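## Task

The wall rack has two removable shelves, each with a label on its front edge. Labels map to colours: AA-24 yellow, AA-38 blue, AA-52 blue, AA-66 green, AA-70 green, AA-98 yellow. Place each shelf on the rack level marked with its label's colour. Get five vials standing upright on each shelf and slide both shelves all the way in. Everything must stay in place without the robot holding it. Finally open the grippers and move the arms away.

## Robot and tools

Robot: two arms, left_arm and right_arm, each ending in a two-finger gripper. left_arm sits on the +y side. These names do not correspond to the left or right of any image.

World frame: one shared frame with its origin on the table surface midway between the arms. +x points out over the table, +z points up. Results report each gripper in this frame: end_effector_position in metres and end_effector_quat_wxyz. At long reach the printed position can differ from the real one.

Gripper axes: the fingers extend along the gripper's +z and open and close along its y. The reported position is the point between the finger pads, roughly 1 cm short of the fingertips.

The row (used by execute_actions and by move): one flat list of 14 numbers covering both arms. The first 7 belong to left_arm and the last 7 to right_arm, each ordered dx, dy, dz, rx, ry, rz, opening. All numbers must lie in [-1, 1], and an idle arm still needs its 7 numbers. dx to rz are offsets, not a pose. They are expressed in that gripper's own axes and measured from its pose in the most recent result that shows it. Before any result in the current scene, and for second or later calls within one reply, they count from where the gripper is when the action begins. Scale: 1.0 equals 0.6 m of travel or 180 degrees of turn. rx, ry, rz together form a single rotation vector. opening is absolute: +1 is fully open (0.094 m) and -1 is closed.

execute_actions: argument actions is a list holding at most one item. An empty list just returns the current state. An action is {"rows": [...], "steps": n}: up to 15 rows, n from 1 to 15 (default 15), each step lasting 1/30 s. Each row covers one step, and the final row repeats if the rows run out. Every row counts from the same base pose, not from the previous row. A wait is {"steps": n} with n up to 300, counted from the last result, so time spent composing a reply is included. Optional pictures (true/false) controls whether camera images come back. A refused call sends nothing.

move: target is one 14-number row as above. Each gripper follows a straight path toward its target. All paths finish together, lasting 0.5 to 10 s, and they stop after 10 s even if short. speed is the top path speed in m/s, 0.002 to 0.5, default 0.25; turning may reach twice that value in rad/s. The opening is sent when the move starts. Paths ignore obstacles and the other arm. Grippers lag, drift and can overshoot speed, especially when the arm is nearly straight. Faster contact strikes harder, and aiming further past a contact presses harder.

wait: seconds from 0 to 10. Lets the scene run with no new command.

zoom_image: camera is one of cam_head_left, cam_head_right, cam_high, cam_low (504x504 each), cam_left_wrist, cam_right_wrist (616x616 each). region is [x0, y0, x1, y1] in pixels of that camera's latest image, origin top-left, at most 504 by 504. Calibration data come with the scene but may be slightly off.

finished_scene: scene is the number of the scene currently running.

Controller behaviour: each step, the commanded pose is clipped to within 70 mm and 16 degrees of the gripper's measured pose. Damped inverse kinematics then favours position over orientation. After an action ends, an arm only continues to its last clipped pose, so far targets need several calls. Compare the reported pose and send the remainder. Arms tend to finish a centimetre or more low. Zero offsets return an arm to its base pose rather than pausing it, and repeated zeros can let it sink. To hold an arm still, send the correction back to its desired pose in the first call of a reply, then zeros, and raise the aim if it still droops.

Result lines: the state line `left_arm: …` | `right_arm: …`. grip_measured is the finger opening on the command scale; the last value of Joint positions is the opening in metres. Readings may be off by up to about 1 mm. To grip, command roughly 0.03 below grip_measured, or less for a lighter hold. Pads can squeeze about 50 to 62 N, and less on parts under about 2 mm thick. "pose unreachable" means the clearance check altered or blocked an arm's command. HELD marks steps where a command was not fully sent. "Hand target" shows where the controller is now driving each gripper. The move: line gives the ending (done, off_target, moving, held, fault), any limits (paced means the pose was clipped; held means steps were blocked, after which the arm may jump fast) and each gripper's distance from its target. If only one arm is named, the other finished fine. A FAULT line means an arm stopped. MOTOR HOT appears from 85 °C. At 100 °C an OVER-TEMPERATURE FAULT drops that arm until it cools, so do not hold loads longer than needed. The simulation keeps running while a reply is being written.

Joint limits (rad): waist -2.880 to 2.880, shoulder 0.000 to 3.142, elbow 0.000 to 3.019, wrist pitch -1.693 to 1.571, wrist yaw -1.571 to 1.571, wrist roll -2.094 to 2.094. The elbow never fully straightens.

Avoid: arms striking or pressing each other, knocking anything off the work area, dropping vials or shelves, slamming, and hard shoves. Occasional external tugs may pull a held part or nudge loose objects, so recheck placements. Leave shelves pushed fully in with vials upright, then open the grippers and withdraw.

Each tool is called as a command line: name --argument value for each argument, lists and objects as JSON in quotes; but a table of rows of numbers goes row by row, as --pt "numbers of a row", without its own name.

## Session

I'll start by looking at the scene.

execute_actions --actions '[]'

Scene clock: 0.00 s of 9600.00 s.
left_arm: end_effector_position=(+0.4776, +0.3383, +0.4801) grip_measured=+1.000 end_effector_quat_wxyz=(+0.700, -0.040, +0.712, +0.047) | right_arm: end_effector_position=(+0.5278, -0.3473, +0.4866) grip_measured=+1.000 end_effector_quat_wxyz=(+0.701, +0.034, +0.711, -0.045)
Joint positions: left_arm=[-0.015  1.056  1.031  0.009  0.01   0.011  0.094] | right_arm=[-0.     1.044  1.04  -0.01  -0.002 -0.016  0.094]
Joint velocities: left_arm=[-0.015  0.005  0.007  0.007  0.037  0.007  0.   ] | right_arm=[-0.005 -0.005 -0.017  0.002  0.037  0.022  0.   ]
Motor temperatures (°C, as the motors report them): left_arm=[27 26 26 26 29 28] | right_arm=[27 28 26 28 27 29]
Hand target (left_arm): +0.479, +0.338, +0.495; +0.709, -0.040, +0.702, +0.048
Hand target (right_arm): +0.526, -0.347, +0.513; +0.717, +0.034, +0.694, -0.047

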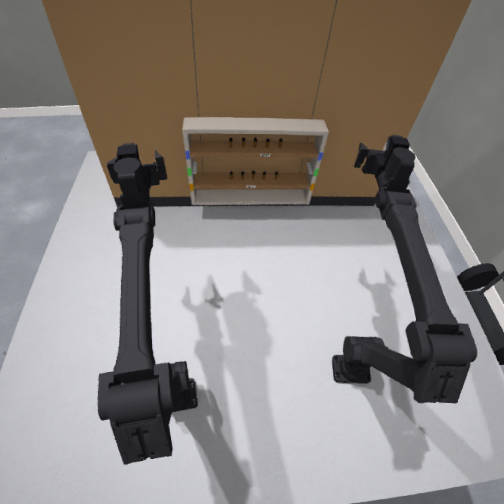

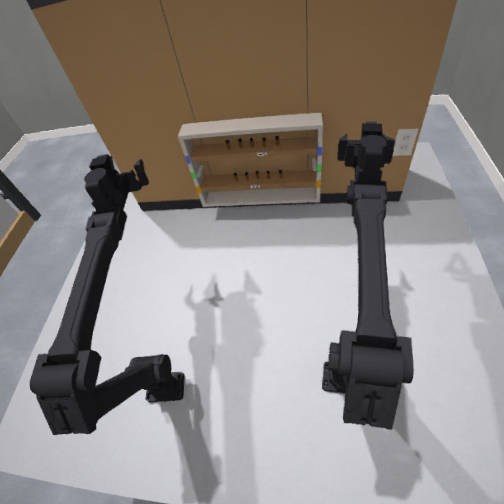

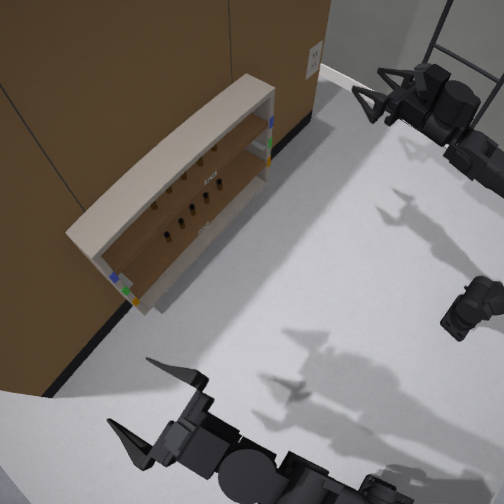

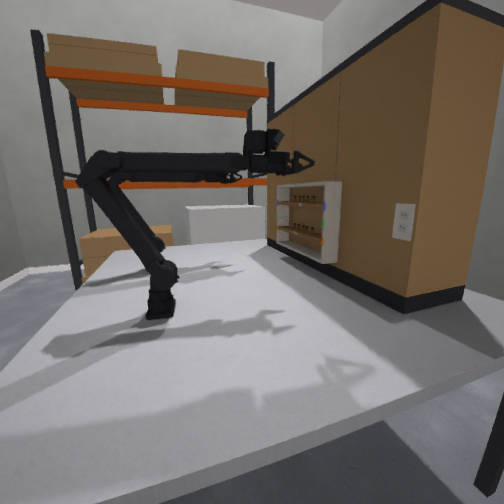

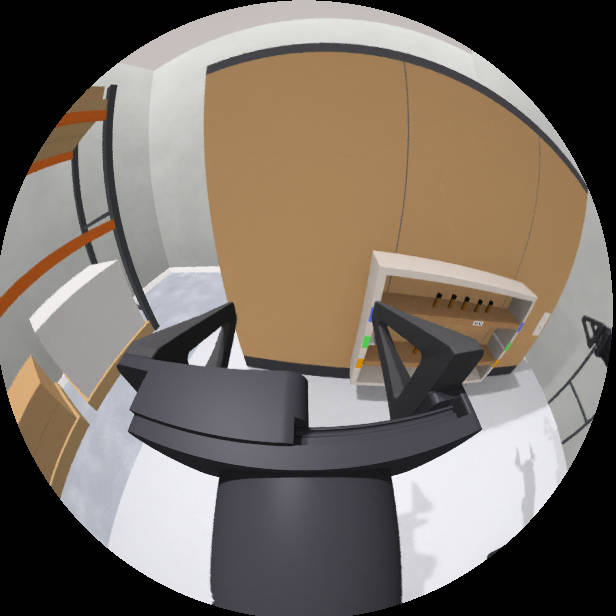

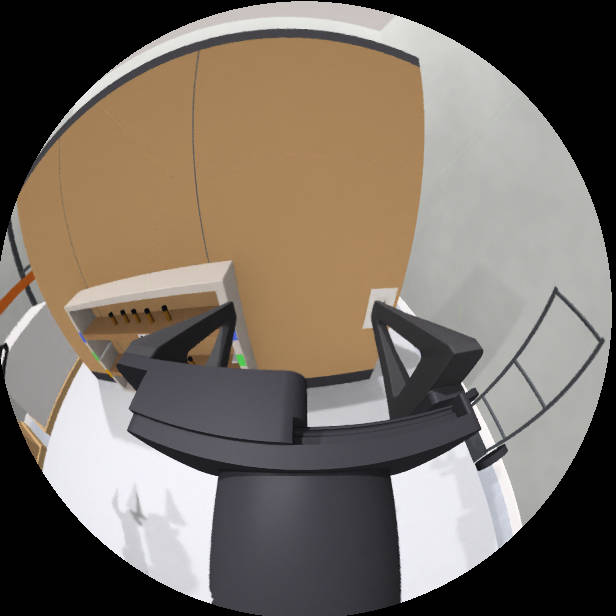

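zoom_image --camera "cam_head_left" --region '[175, 105, 335, 215]'

zoom_image --camera "cam_head_right" --region '[170, 105, 330, 215]'

zoom_image --camera "cam_high" --region '[60, 70, 290, 320]'

zoom_image --camera "cam_low" --region '[260, 170, 360, 270]'

Region (175, 105, 335, 215) of cam_head_left's 504x504 image, scaled by 3.150, with more detail than that image has; it fills the top 346 rows of this view, and the rest is white.

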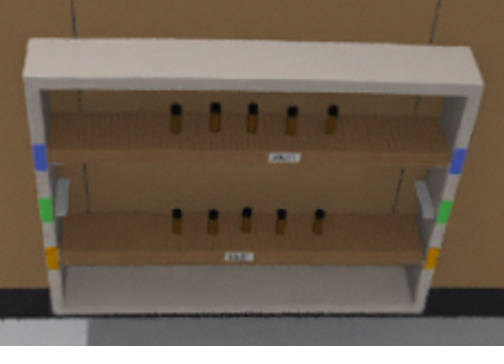

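Region (170, 105, 330, 215) of cam_head_right's 504x504 image, scaled by 3.150, with more detail than that image has; it fills the top 346 rows of this view, and the rest is white.

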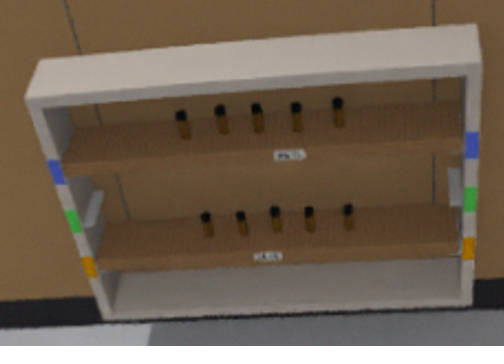

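Region (60, 70, 290, 320) of cam_high's 504x504 image, scaled by 2.016, with more detail than that image has; it fills the left 464 columns of this view, and the rest is white.

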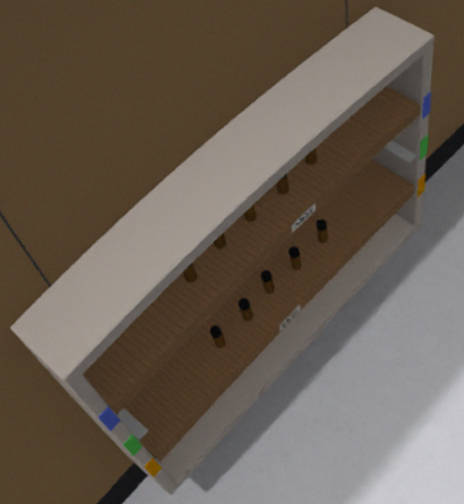

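Region (260, 170, 360, 270) of cam_low's 504x504 image, scaled by 5.040, with more detail than that image has.

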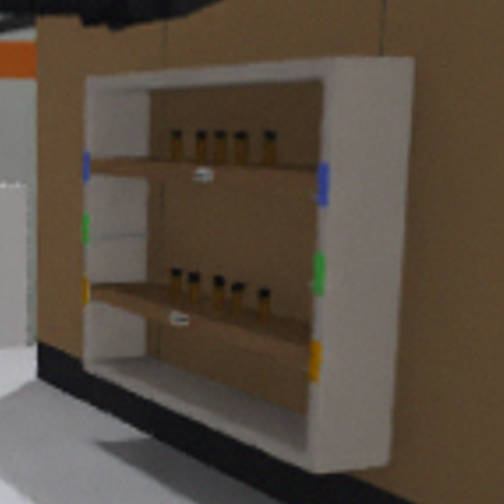

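zoom_image --camera "cam_head_left" --region '[235, 145, 285, 195]'

zoom_image --camera "cam_left_wrist" --region '[430, 280, 530, 350]'

zoom_image --camera "cam_high" --region '[180, 160, 240, 240]'

Region (235, 145, 285, 195) of cam_head_left's 504x504 image, scaled by 10.080, with more detail than that image has.

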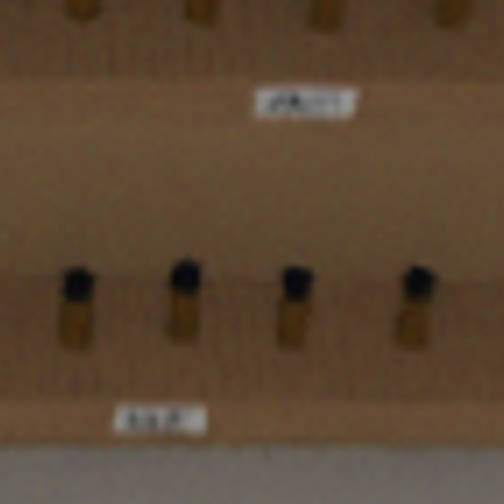

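Region (430, 280, 530, 350) of cam_left_wrist's 616x616 image, scaled by 5.040, with more detail than that image has; it fills the top 353 rows of this view, and the rest is white.

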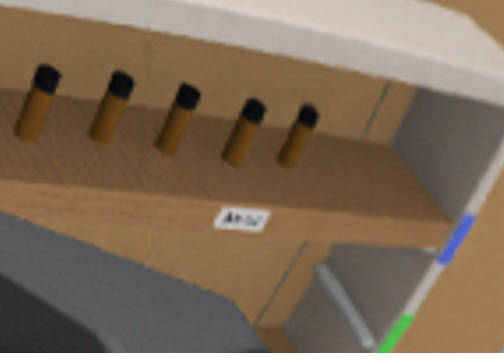

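Region (180, 160, 240, 240) of cam_high's 504x504 image, scaled by 6.300, with more detail than that image has; it fills the left 378 columns of this view, and the rest is white.

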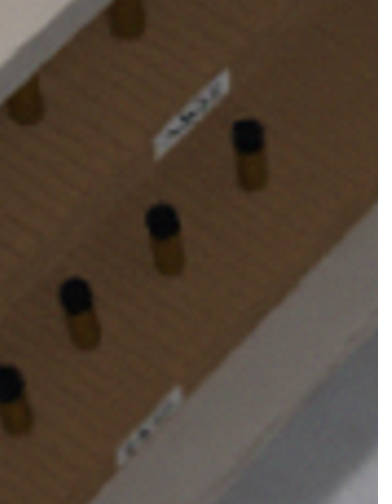

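zoom_image --camera "cam_left_wrist" --region '[340, 240, 550, 400]'

zoom_image --camera "cam_right_wrist" --region '[55, 250, 265, 400]'

Region (340, 240, 550, 400) of cam_left_wrist's 616x616 image, scaled by 2.400, with more detail than that image has; it fills the top 384 rows of this view, and the rest is white.

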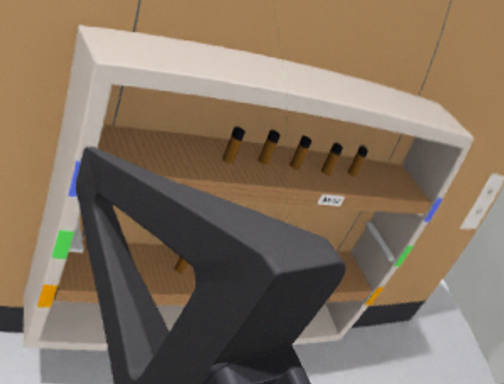

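Region (55, 250, 265, 400) of cam_right_wrist's 616x616 image, scaled by 2.400, with more detail than that image has; it fills the top 360 rows of this view, and the rest is white.

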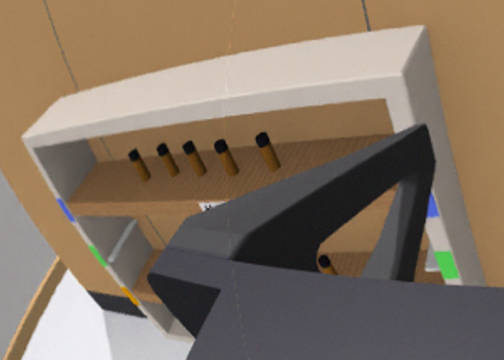

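move --target '[0.4274, -0.3392, 0.1544, 0.0265, -0.0350, 0.4961, 0.0, 0.4382, 0.3207, 0.0750, -0.0244, -0.0314, -0.4945, 0.0]' --speed 0.3

Scene clock: 110.20 s of 9600.00 s.
left_arm: end_effector_position=(+0.5776, +0.1571, +0.2055) grip_measured=+0.002 end_effector_quat_wxyz=(+0.484, +0.512, +0.512, +0.492) | right_arm: end_effector_position=(+0.5918, -0.1680, +0.2196) grip_measured=+0.002 end_effector_quat_wxyz=(+0.492, -0.504, +0.508, -0.497)
Joint positions: left_arm=[-0.4    1.677  0.845  0.782 -0.258  1.566  0.047] | right_arm=[ 0.405  1.582  0.748  0.81   0.3   -1.565  0.047]
Joint velocities: left_arm=[-0.005 -0.005 -0.002  0.007  0.022 -0.007  0.   ] | right_arm=[-0.015 -0.015  0.002  0.012  0.051 -0.007 -0.001]
Motor temperatures (°C, as the motors report them): left_arm=[27 27 39 27 29 28] | right_arm=[27 29 41 28 27 29]
Hand target (left_arm): +0.589, +0.150, +0.225; +0.499, +0.501, +0.498, +0.502
Hand target (right_arm): +0.593, -0.162, +0.225; +0.498, -0.501, +0.499, -0.502
Off the commanded pose (left_arm): 0.021 m, 3 deg.
Off the commanded pose (right_arm): 0.004 m, 1 deg.
After step 90, 104.00 s passed at rest.
move: off_target (left_arm)
camera_calibration (this result's frames):
cam_left_wrist: T_world_to_cam=[[-0.0567754, 0.00851569, -0.998351, 0.238179], [-0.589216, 0.806965, 0.0403915, 0.213187], [0.805978, 0.590537, -0.0407982, -0.425296], [0, 0, 0, 1]] pos_world=[0.481916, 0.0770906, 0.211824]
cam_right_wrist: T_world_to_cam=[[0.024036, -0.00203012, 0.999709, -0.233507], [-0.594728, -0.803827, 0.0126667, 0.219375], [0.803567, -0.59486, -0.0205281, -0.44833], [0, 0, 0, 1]] pos_world=[0.496344, -0.0908284, 0.221457]

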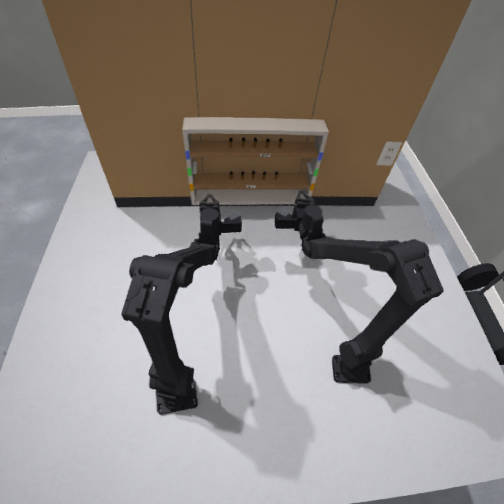

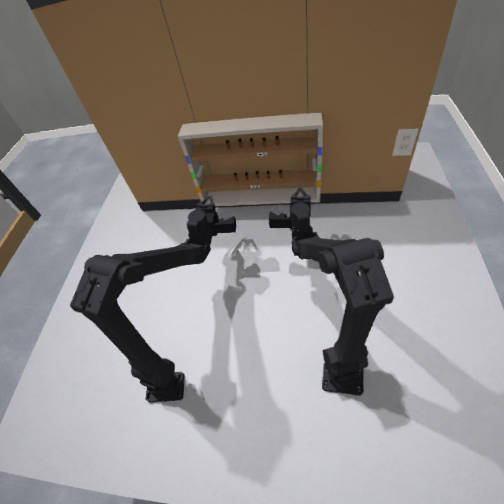

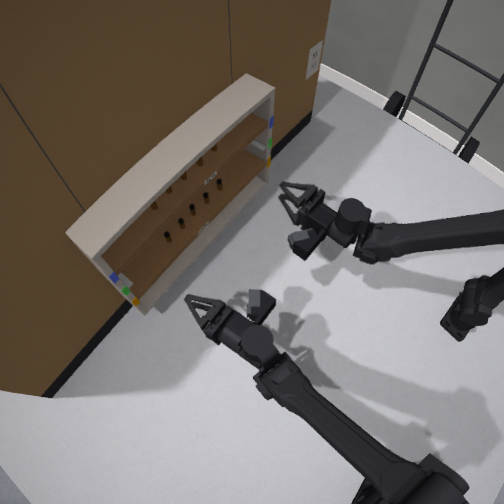

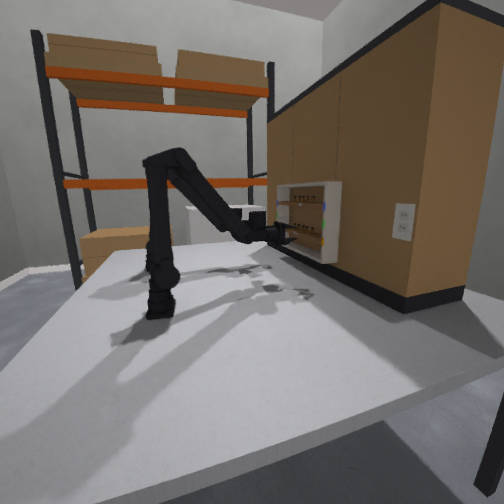

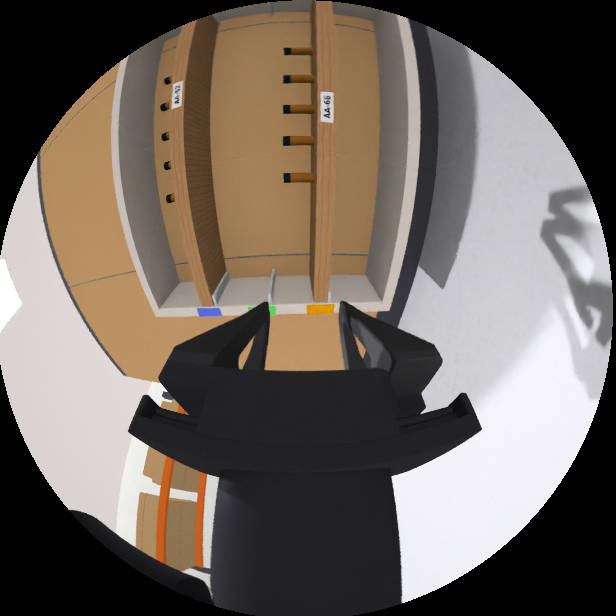

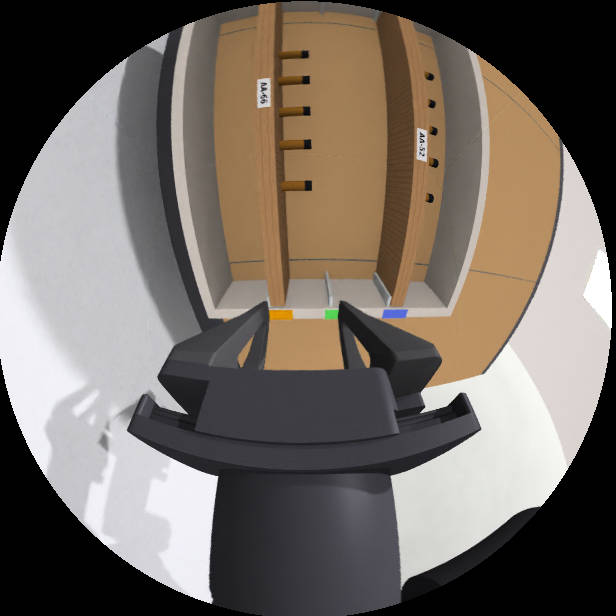

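zoom_image --camera "cam_left_wrist" --region '[150, 230, 400, 340]'

zoom_image --camera "cam_right_wrist" --region '[200, 230, 450, 340]'

zoom_image --camera "cam_left_wrist" --region '[250, 250, 350, 330]'

zoom_image --camera "cam_right_wrist" --region '[255, 250, 355, 330]'

Region (150, 230, 400, 340) of cam_left_wrist's 616x616 image, scaled by 2.016, with more detail than that image has; it fills the top 222 rows of this view, and the rest is white.

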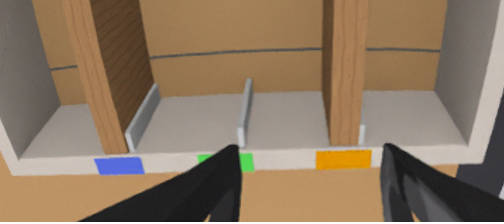

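Region (200, 230, 450, 340) of cam_right_wrist's 616x616 image, scaled by 2.016, with more detail than that image has; it fills the top 222 rows of this view, and the rest is white.

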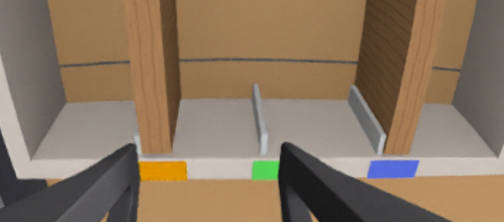

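Region (250, 250, 350, 330) of cam_left_wrist's 616x616 image, scaled by 5.040, with more detail than that image has; it fills the top 403 rows of this view, and the rest is white.

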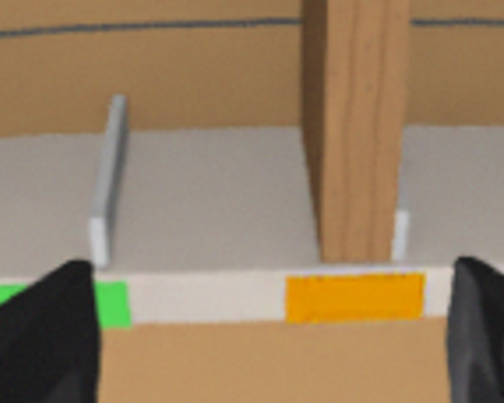

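Region (255, 250, 355, 330) of cam_right_wrist's 616x616 image, scaled by 5.040, with more detail than that image has; it fills the top 403 rows of this view, and the rest is white.

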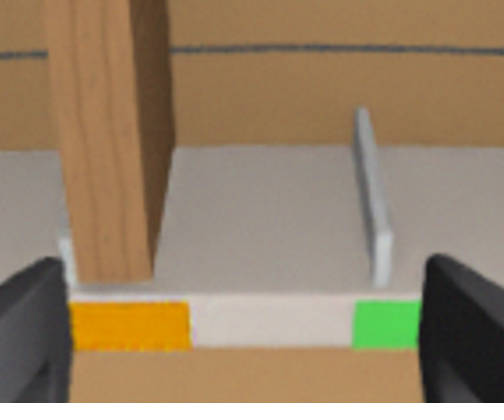

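zoom_image --camera "cam_left_wrist" --region '[260, 30, 380, 200]'

zoom_image --camera "cam_right_wrist" --region '[220, 30, 340, 200]'

Region (260, 30, 380, 200) of cam_left_wrist's 616x616 image, scaled by 2.965, with more detail than that image has; it fills the left 356 columns of this view, and the rest is white.

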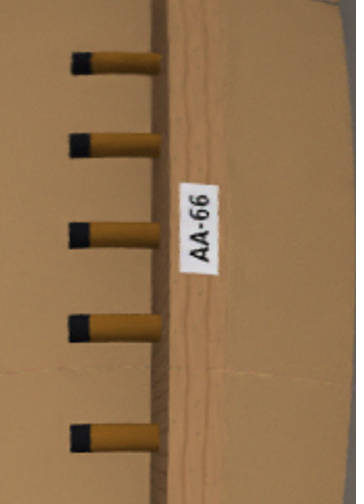

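Region (220, 30, 340, 200) of cam_right_wrist's 616x616 image, scaled by 2.965, with more detail than that image has; it fills the left 356 columns of this view, and the rest is white.

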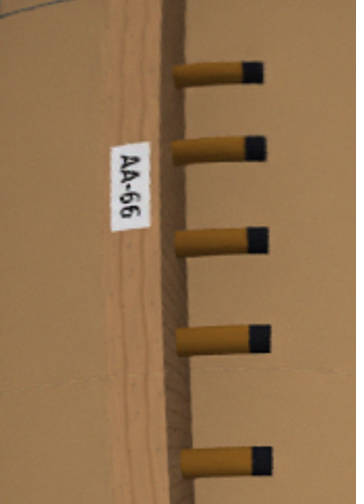

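move --target '[-0.0262, -0.0187, 0.1098, -0.028, -0.0026, -0.0026, 0.0, -0.0191, 0.0450, 0.0779, 0.0137, -0.0029, 0.0, 0.0]' --speed 0.1

Scene clock: 168.17 s of 9600.00 s.
left_arm: end_effector_position=(+0.6304, +0.1416, +0.1812) grip_measured=+0.002 end_effector_quat_wxyz=(+0.501, +0.501, +0.498, +0.500) | right_arm: end_effector_position=(+0.6204, -0.1570, +0.1725) grip_measured=+0.002 end_effector_quat_wxyz=(+0.489, -0.513, +0.506, -0.492)
Joint positions: left_arm=[-0.4    1.862  0.989  0.875 -0.247  1.574  0.047] | right_arm=[ 0.405  1.75   0.807  0.903  0.286 -1.57   0.047]
Joint velocities: left_arm=[-0.005 -0.005 -0.007  0.002 -0.007  0.022 -0.001] | right_arm=[ 0.005 -0.024 -0.002 -0.017 -0.051 -0.066 -0.   ]
Motor temperatures (°C, as the motors report them): left_arm=[27 29 40 27 29 28] | right_arm=[27 31 37 29 27 29]
Hand target (left_arm): +0.642, +0.143, +0.192; +0.509, +0.490, +0.490, +0.510
Hand target (right_arm): +0.637, -0.157, +0.193; +0.504, -0.495, +0.495, -0.506
Off the commanded pose (left_arm): 0.016 m, 2 deg.
Off the commanded pose (right_arm): 0.026 m, 3 deg.
After step 90, 53.93 s passed at rest.
move: off_target (left_arm, right_arm)
camera_calibration (this result's frames):
cam_left_wrist: T_world_to_cam=[[-0.00730303, 0.00317863, -0.999968, 0.186909], [-0.580972, 0.813895, 0.00683014, 0.257655], [0.813891, 0.581003, -0.00409721, -0.469948], [0, 0, 0, 1]] pos_world=[0.533542, 0.0627431, 0.183218]
cam_right_wrist: T_world_to_cam=[[0.0387475, 0.00693479, 0.999225, -0.194706], [-0.583225, -0.811819, 0.0282502, 0.234728], [0.811386, -0.583868, -0.0274114, -0.467756], [0, 0, 0, 1]] pos_world=[0.523974, -0.0812006, 0.175102]

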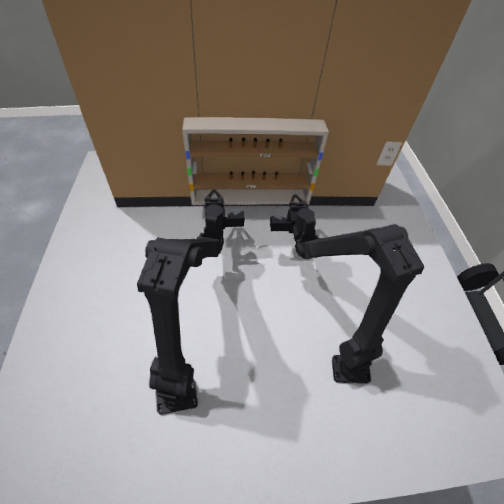

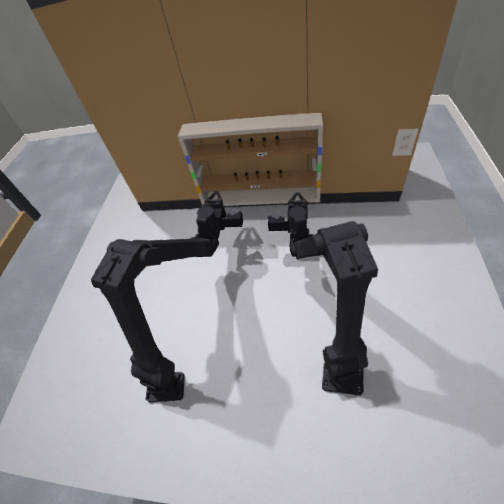

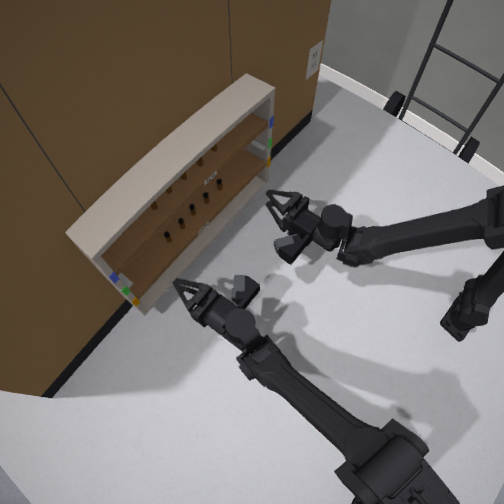

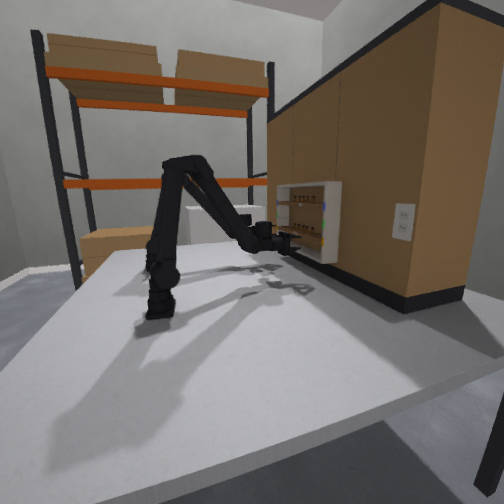

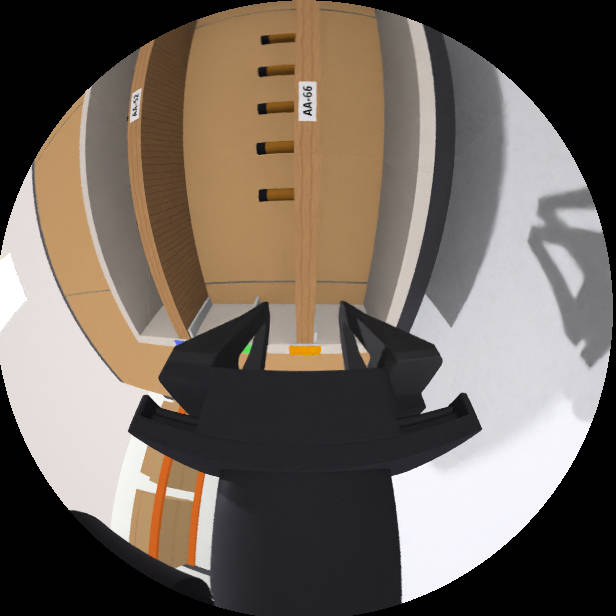

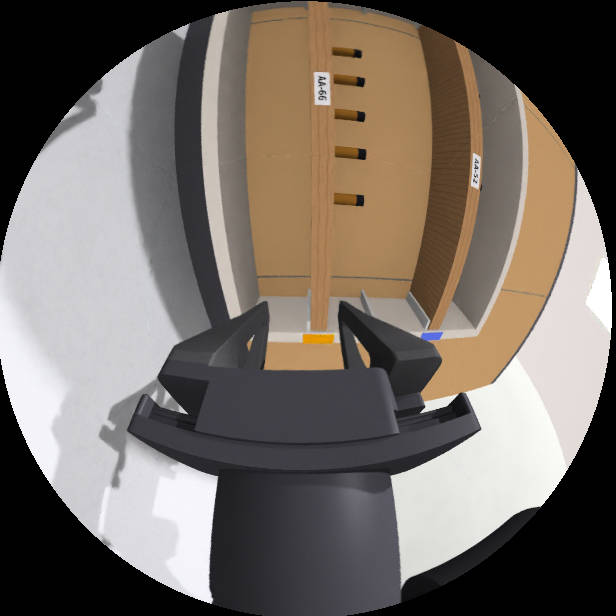

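move --target '[0.004, 0.0163, 0.0527, -0.0118, 0.0013, 0.0, 0.0, 0.0058, -0.0575, 0.0672, 0.0299, 0.0012, 0.007, 0.0]' --speed 0.06

Scene clock: 200.50 s of 9600.00 s.
left_arm: end_effector_position=(+0.6479, +0.1401, +0.1888) grip_measured=+0.002 end_effector_quat_wxyz=(+0.510, +0.495, +0.492, +0.504) | right_arm: end_effector_position=(+0.6433, -0.1575, +0.1873) grip_measured=+0.002 end_effector_quat_wxyz=(+0.503, -0.502, +0.498, -0.497)
Joint positions: left_arm=[-0.393  1.891  1.043  0.875 -0.235  1.574  0.047] | right_arm=[ 0.389  1.776  0.873  0.903  0.265 -1.57   0.047]
Joint velocities: left_arm=[ 0.005  0.005  0.002 -0.007  0.037 -0.007 -0.001] | right_arm=[-0.005 -0.005  0.002  0.022 -0.007 -0.051 -0.   ]
Motor temperatures (°C, as the motors report them): left_arm=[27 30 40 27 29 28] | right_arm=[27 31 40 29 27 29]
Hand target (left_arm): +0.661, +0.144, +0.191; +0.509, +0.491, +0.490, +0.510
Hand target (right_arm): +0.660, -0.161, +0.206; +0.517, -0.483, +0.489, -0.511
Off the commanded pose (left_arm): 0.015 m, 1 deg.
Off the commanded pose (right_arm): 0.026 m, 3 deg.
After step 90, 28.13 s passed at rest.
move: off_target (left_arm, right_arm)
camera_calibration (this result's frames):
cam_left_wrist: T_world_to_cam=[[0.0178929, -0.00227664, -0.999837, 0.17906], [-0.577181, 0.816525, -0.0121884, 0.269781], [0.81642, 0.577305, 0.013296, -0.487712], [0, 0, 0, 1]] pos_world=[0.550686, 0.0616831, 0.188804]
cam_right_wrist: T_world_to_cam=[[0.00113855, -0.00432889, 0.99999, -0.188086], [-0.579669, -0.814847, -0.00286743, 0.250337], [0.814851, -0.57966, -0.00343706, -0.49222], [0, 0, 0, 1]] pos_world=[0.546412, -0.0821483, 0.18711]

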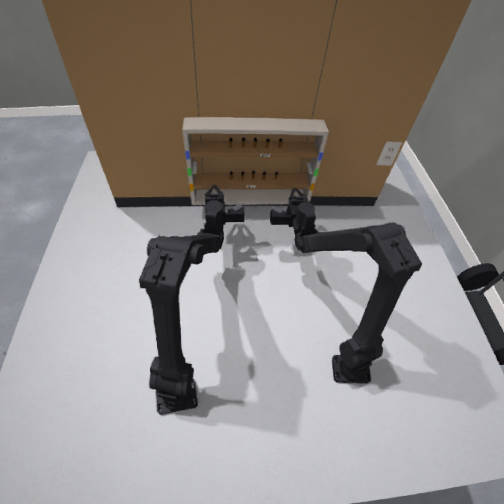

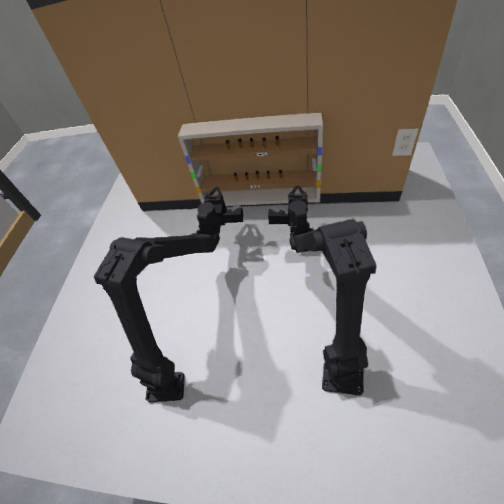

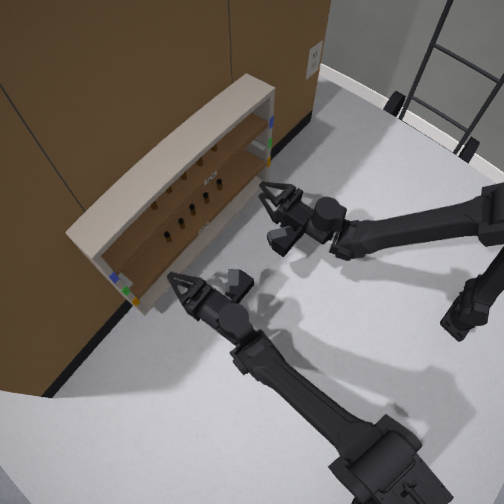

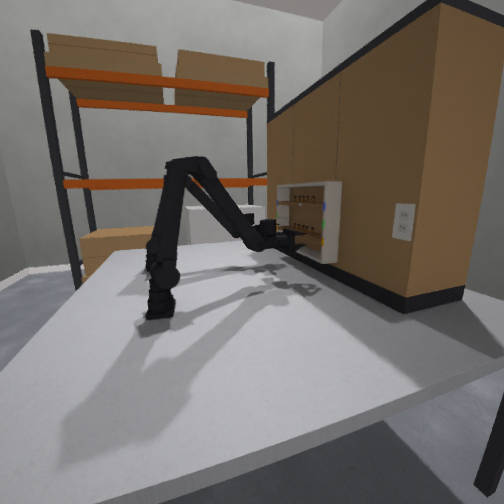

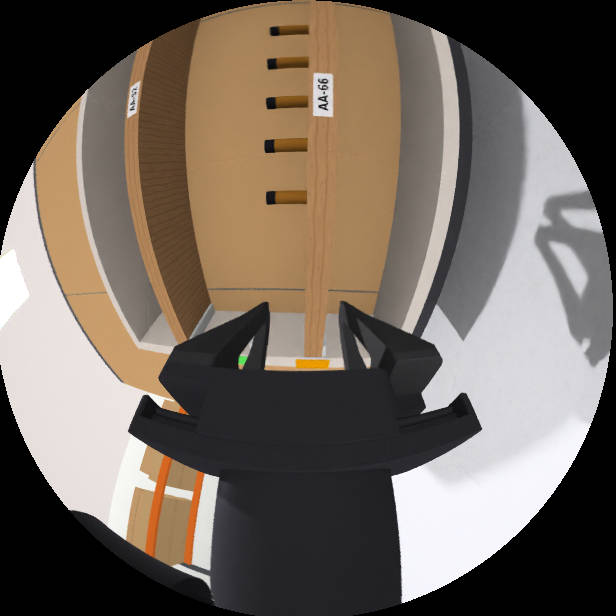

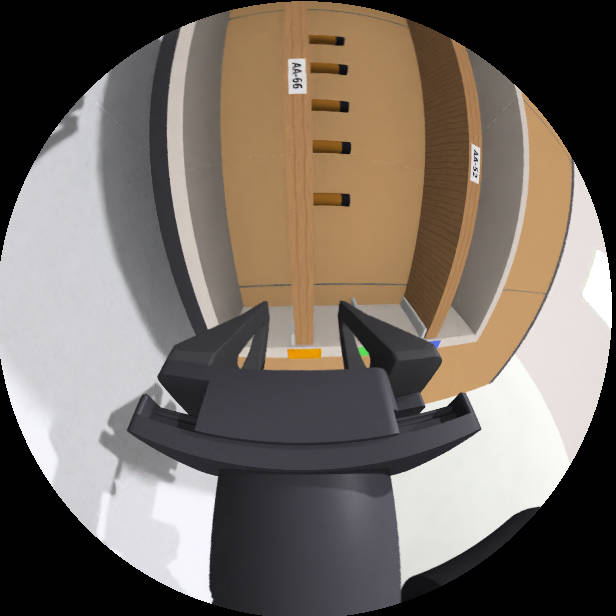

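move --target '[0.0159, -0.0127, 0.1147, 0.006, 0.0029, 0.001, 0.3, 0.0104, -0.0178, 0.1277, 0.0086, 0.0032, -0.006, 0.3]' --speed 0.05

Scene clock: 247.53 s of 9600.00 s.
left_arm: end_effector_position=(+0.7030, +0.1443, +0.1839) grip_measured=+0.299 end_effector_quat_wxyz=(+0.503, +0.501, +0.496, +0.500) | right_arm: end_effector_position=(+0.7010, -0.1592, +0.1869) grip_measured=+0.298 end_effector_quat_wxyz=(+0.499, -0.505, +0.494, -0.502)
Joint positions: left_arm=[-0.363  1.988  1.215  0.779 -0.206  1.574  0.061] | right_arm=[ 0.356  1.88   1.042  0.84   0.233 -1.585  0.061]
Joint velocities: left_arm=[-0.005  0.015  0.007 -0.012 -0.022  0.022 -0.001] | right_arm=[-0.015 -0.015  0.002 -0.002  0.022 -0.007  0.001]
Motor temperatures (°C, as the motors report them): left_arm=[27 31 41 27 29 28] | right_arm=[27 32 42 29 27 29]
Hand target (left_arm): +0.716, +0.149, +0.183; +0.502, +0.498, +0.498, +0.502
Hand target (right_arm): +0.718, -0.164, +0.199; +0.502, -0.498, +0.489, -0.511
Off the commanded pose (left_arm): 0.015 m, 1 deg.
Off the commanded pose (right_arm): 0.022 m, 2 deg.
After step 90, 42.17 s passed at rest.
move: off_target (left_arm, right_arm)
camera_calibration (this result's frames):
cam_left_wrist: T_world_to_cam=[[-0.00242169, 0.00298079, -0.999993, 0.18674], [-0.577268, 0.816546, 0.00383194, 0.295152], [0.816551, 0.577273, -0.0002567, -0.532617], [0, 0, 0, 1]] pos_world=[0.605743, 0.065904, 0.185471]
cam_right_wrist: T_world_to_cam=[[-0.00123127, 0.0107574, 0.999941, -0.183655], [-0.579999, -0.814578, 0.0080491, 0.280621], [0.814617, -0.579955, 0.00724226, -0.542118], [0, 0, 0, 1]] pos_world=[0.604152, -0.0838403, 0.185312]

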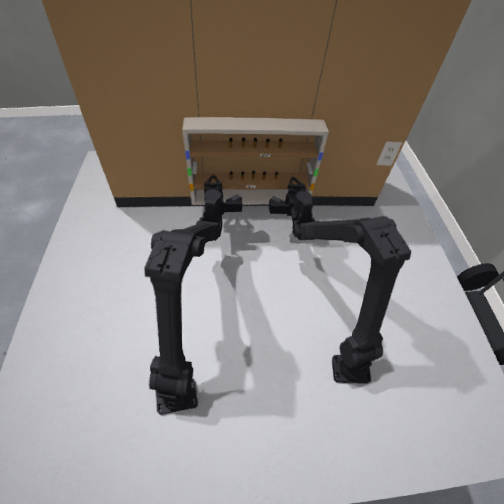

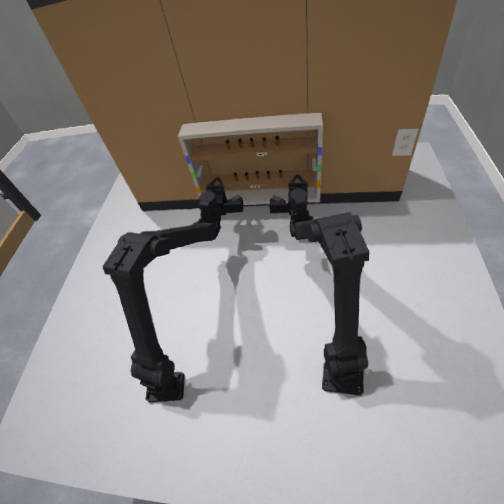

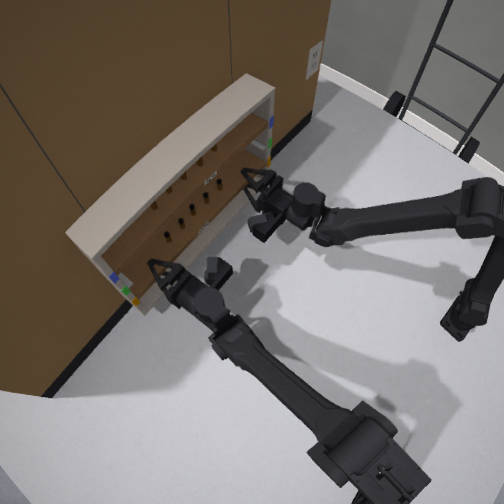

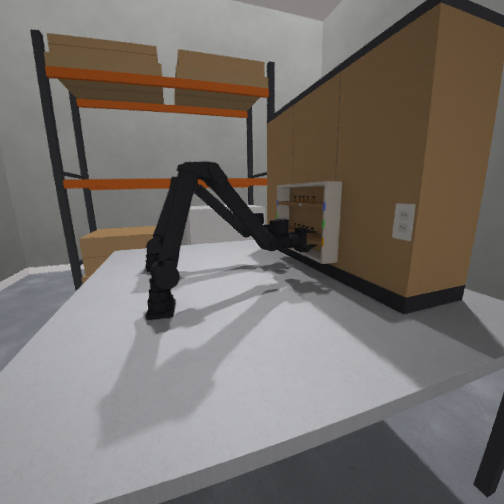

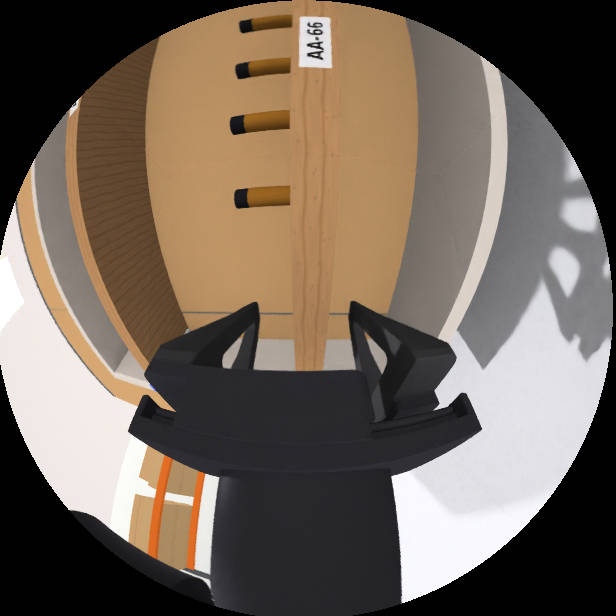

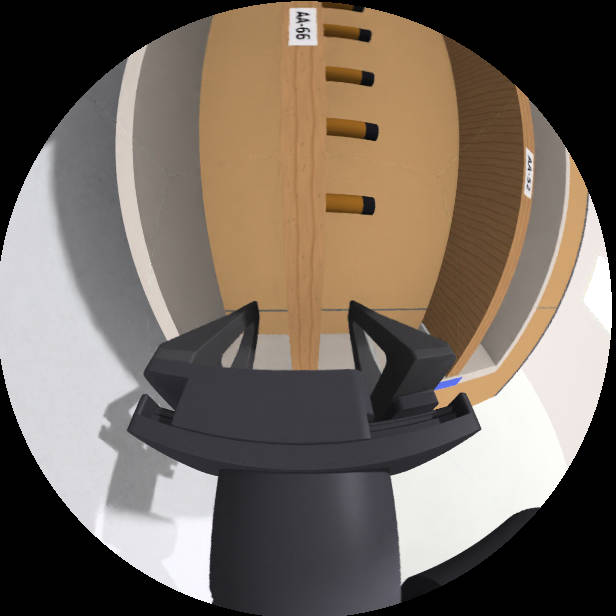

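zoom_image --camera "cam_left_wrist" --region '[220, 150, 400, 380]'

zoom_image --camera "cam_right_wrist" --region '[220, 150, 400, 380]'

zoom_image --camera "cam_high" --region '[100, 140, 300, 320]'

Region (220, 150, 400, 380) of cam_left_wrist's 616x616 image, scaled by 2.191, with more detail than that image has; it fills the left 394 columns of this view, and the rest is white.

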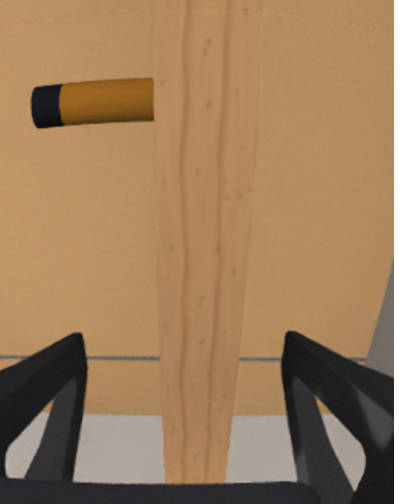

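Region (220, 150, 400, 380) of cam_right_wrist's 616x616 image, scaled by 2.191, with more detail than that image has; it fills the left 394 columns of this view, and the rest is white.

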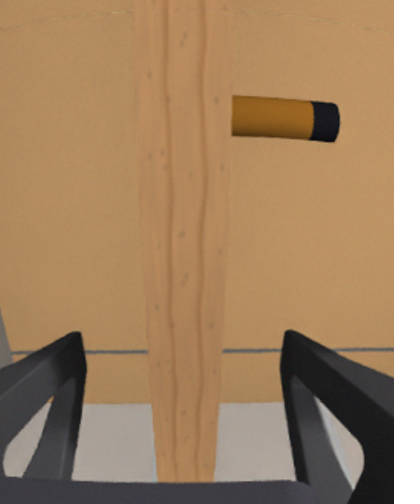

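Region (100, 140, 300, 320) of cam_high's 504x504 image, scaled by 2.520, with more detail than that image has; it fills the top 454 rows of this view, and the rest is white.

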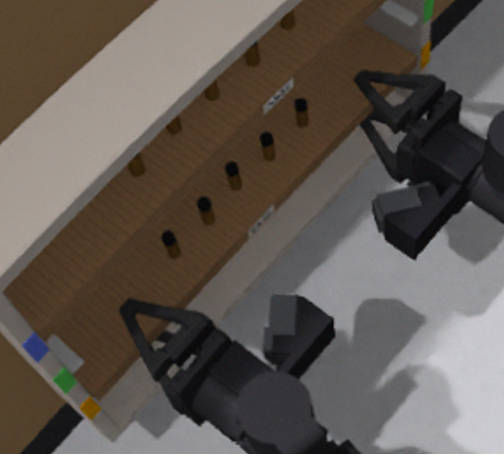

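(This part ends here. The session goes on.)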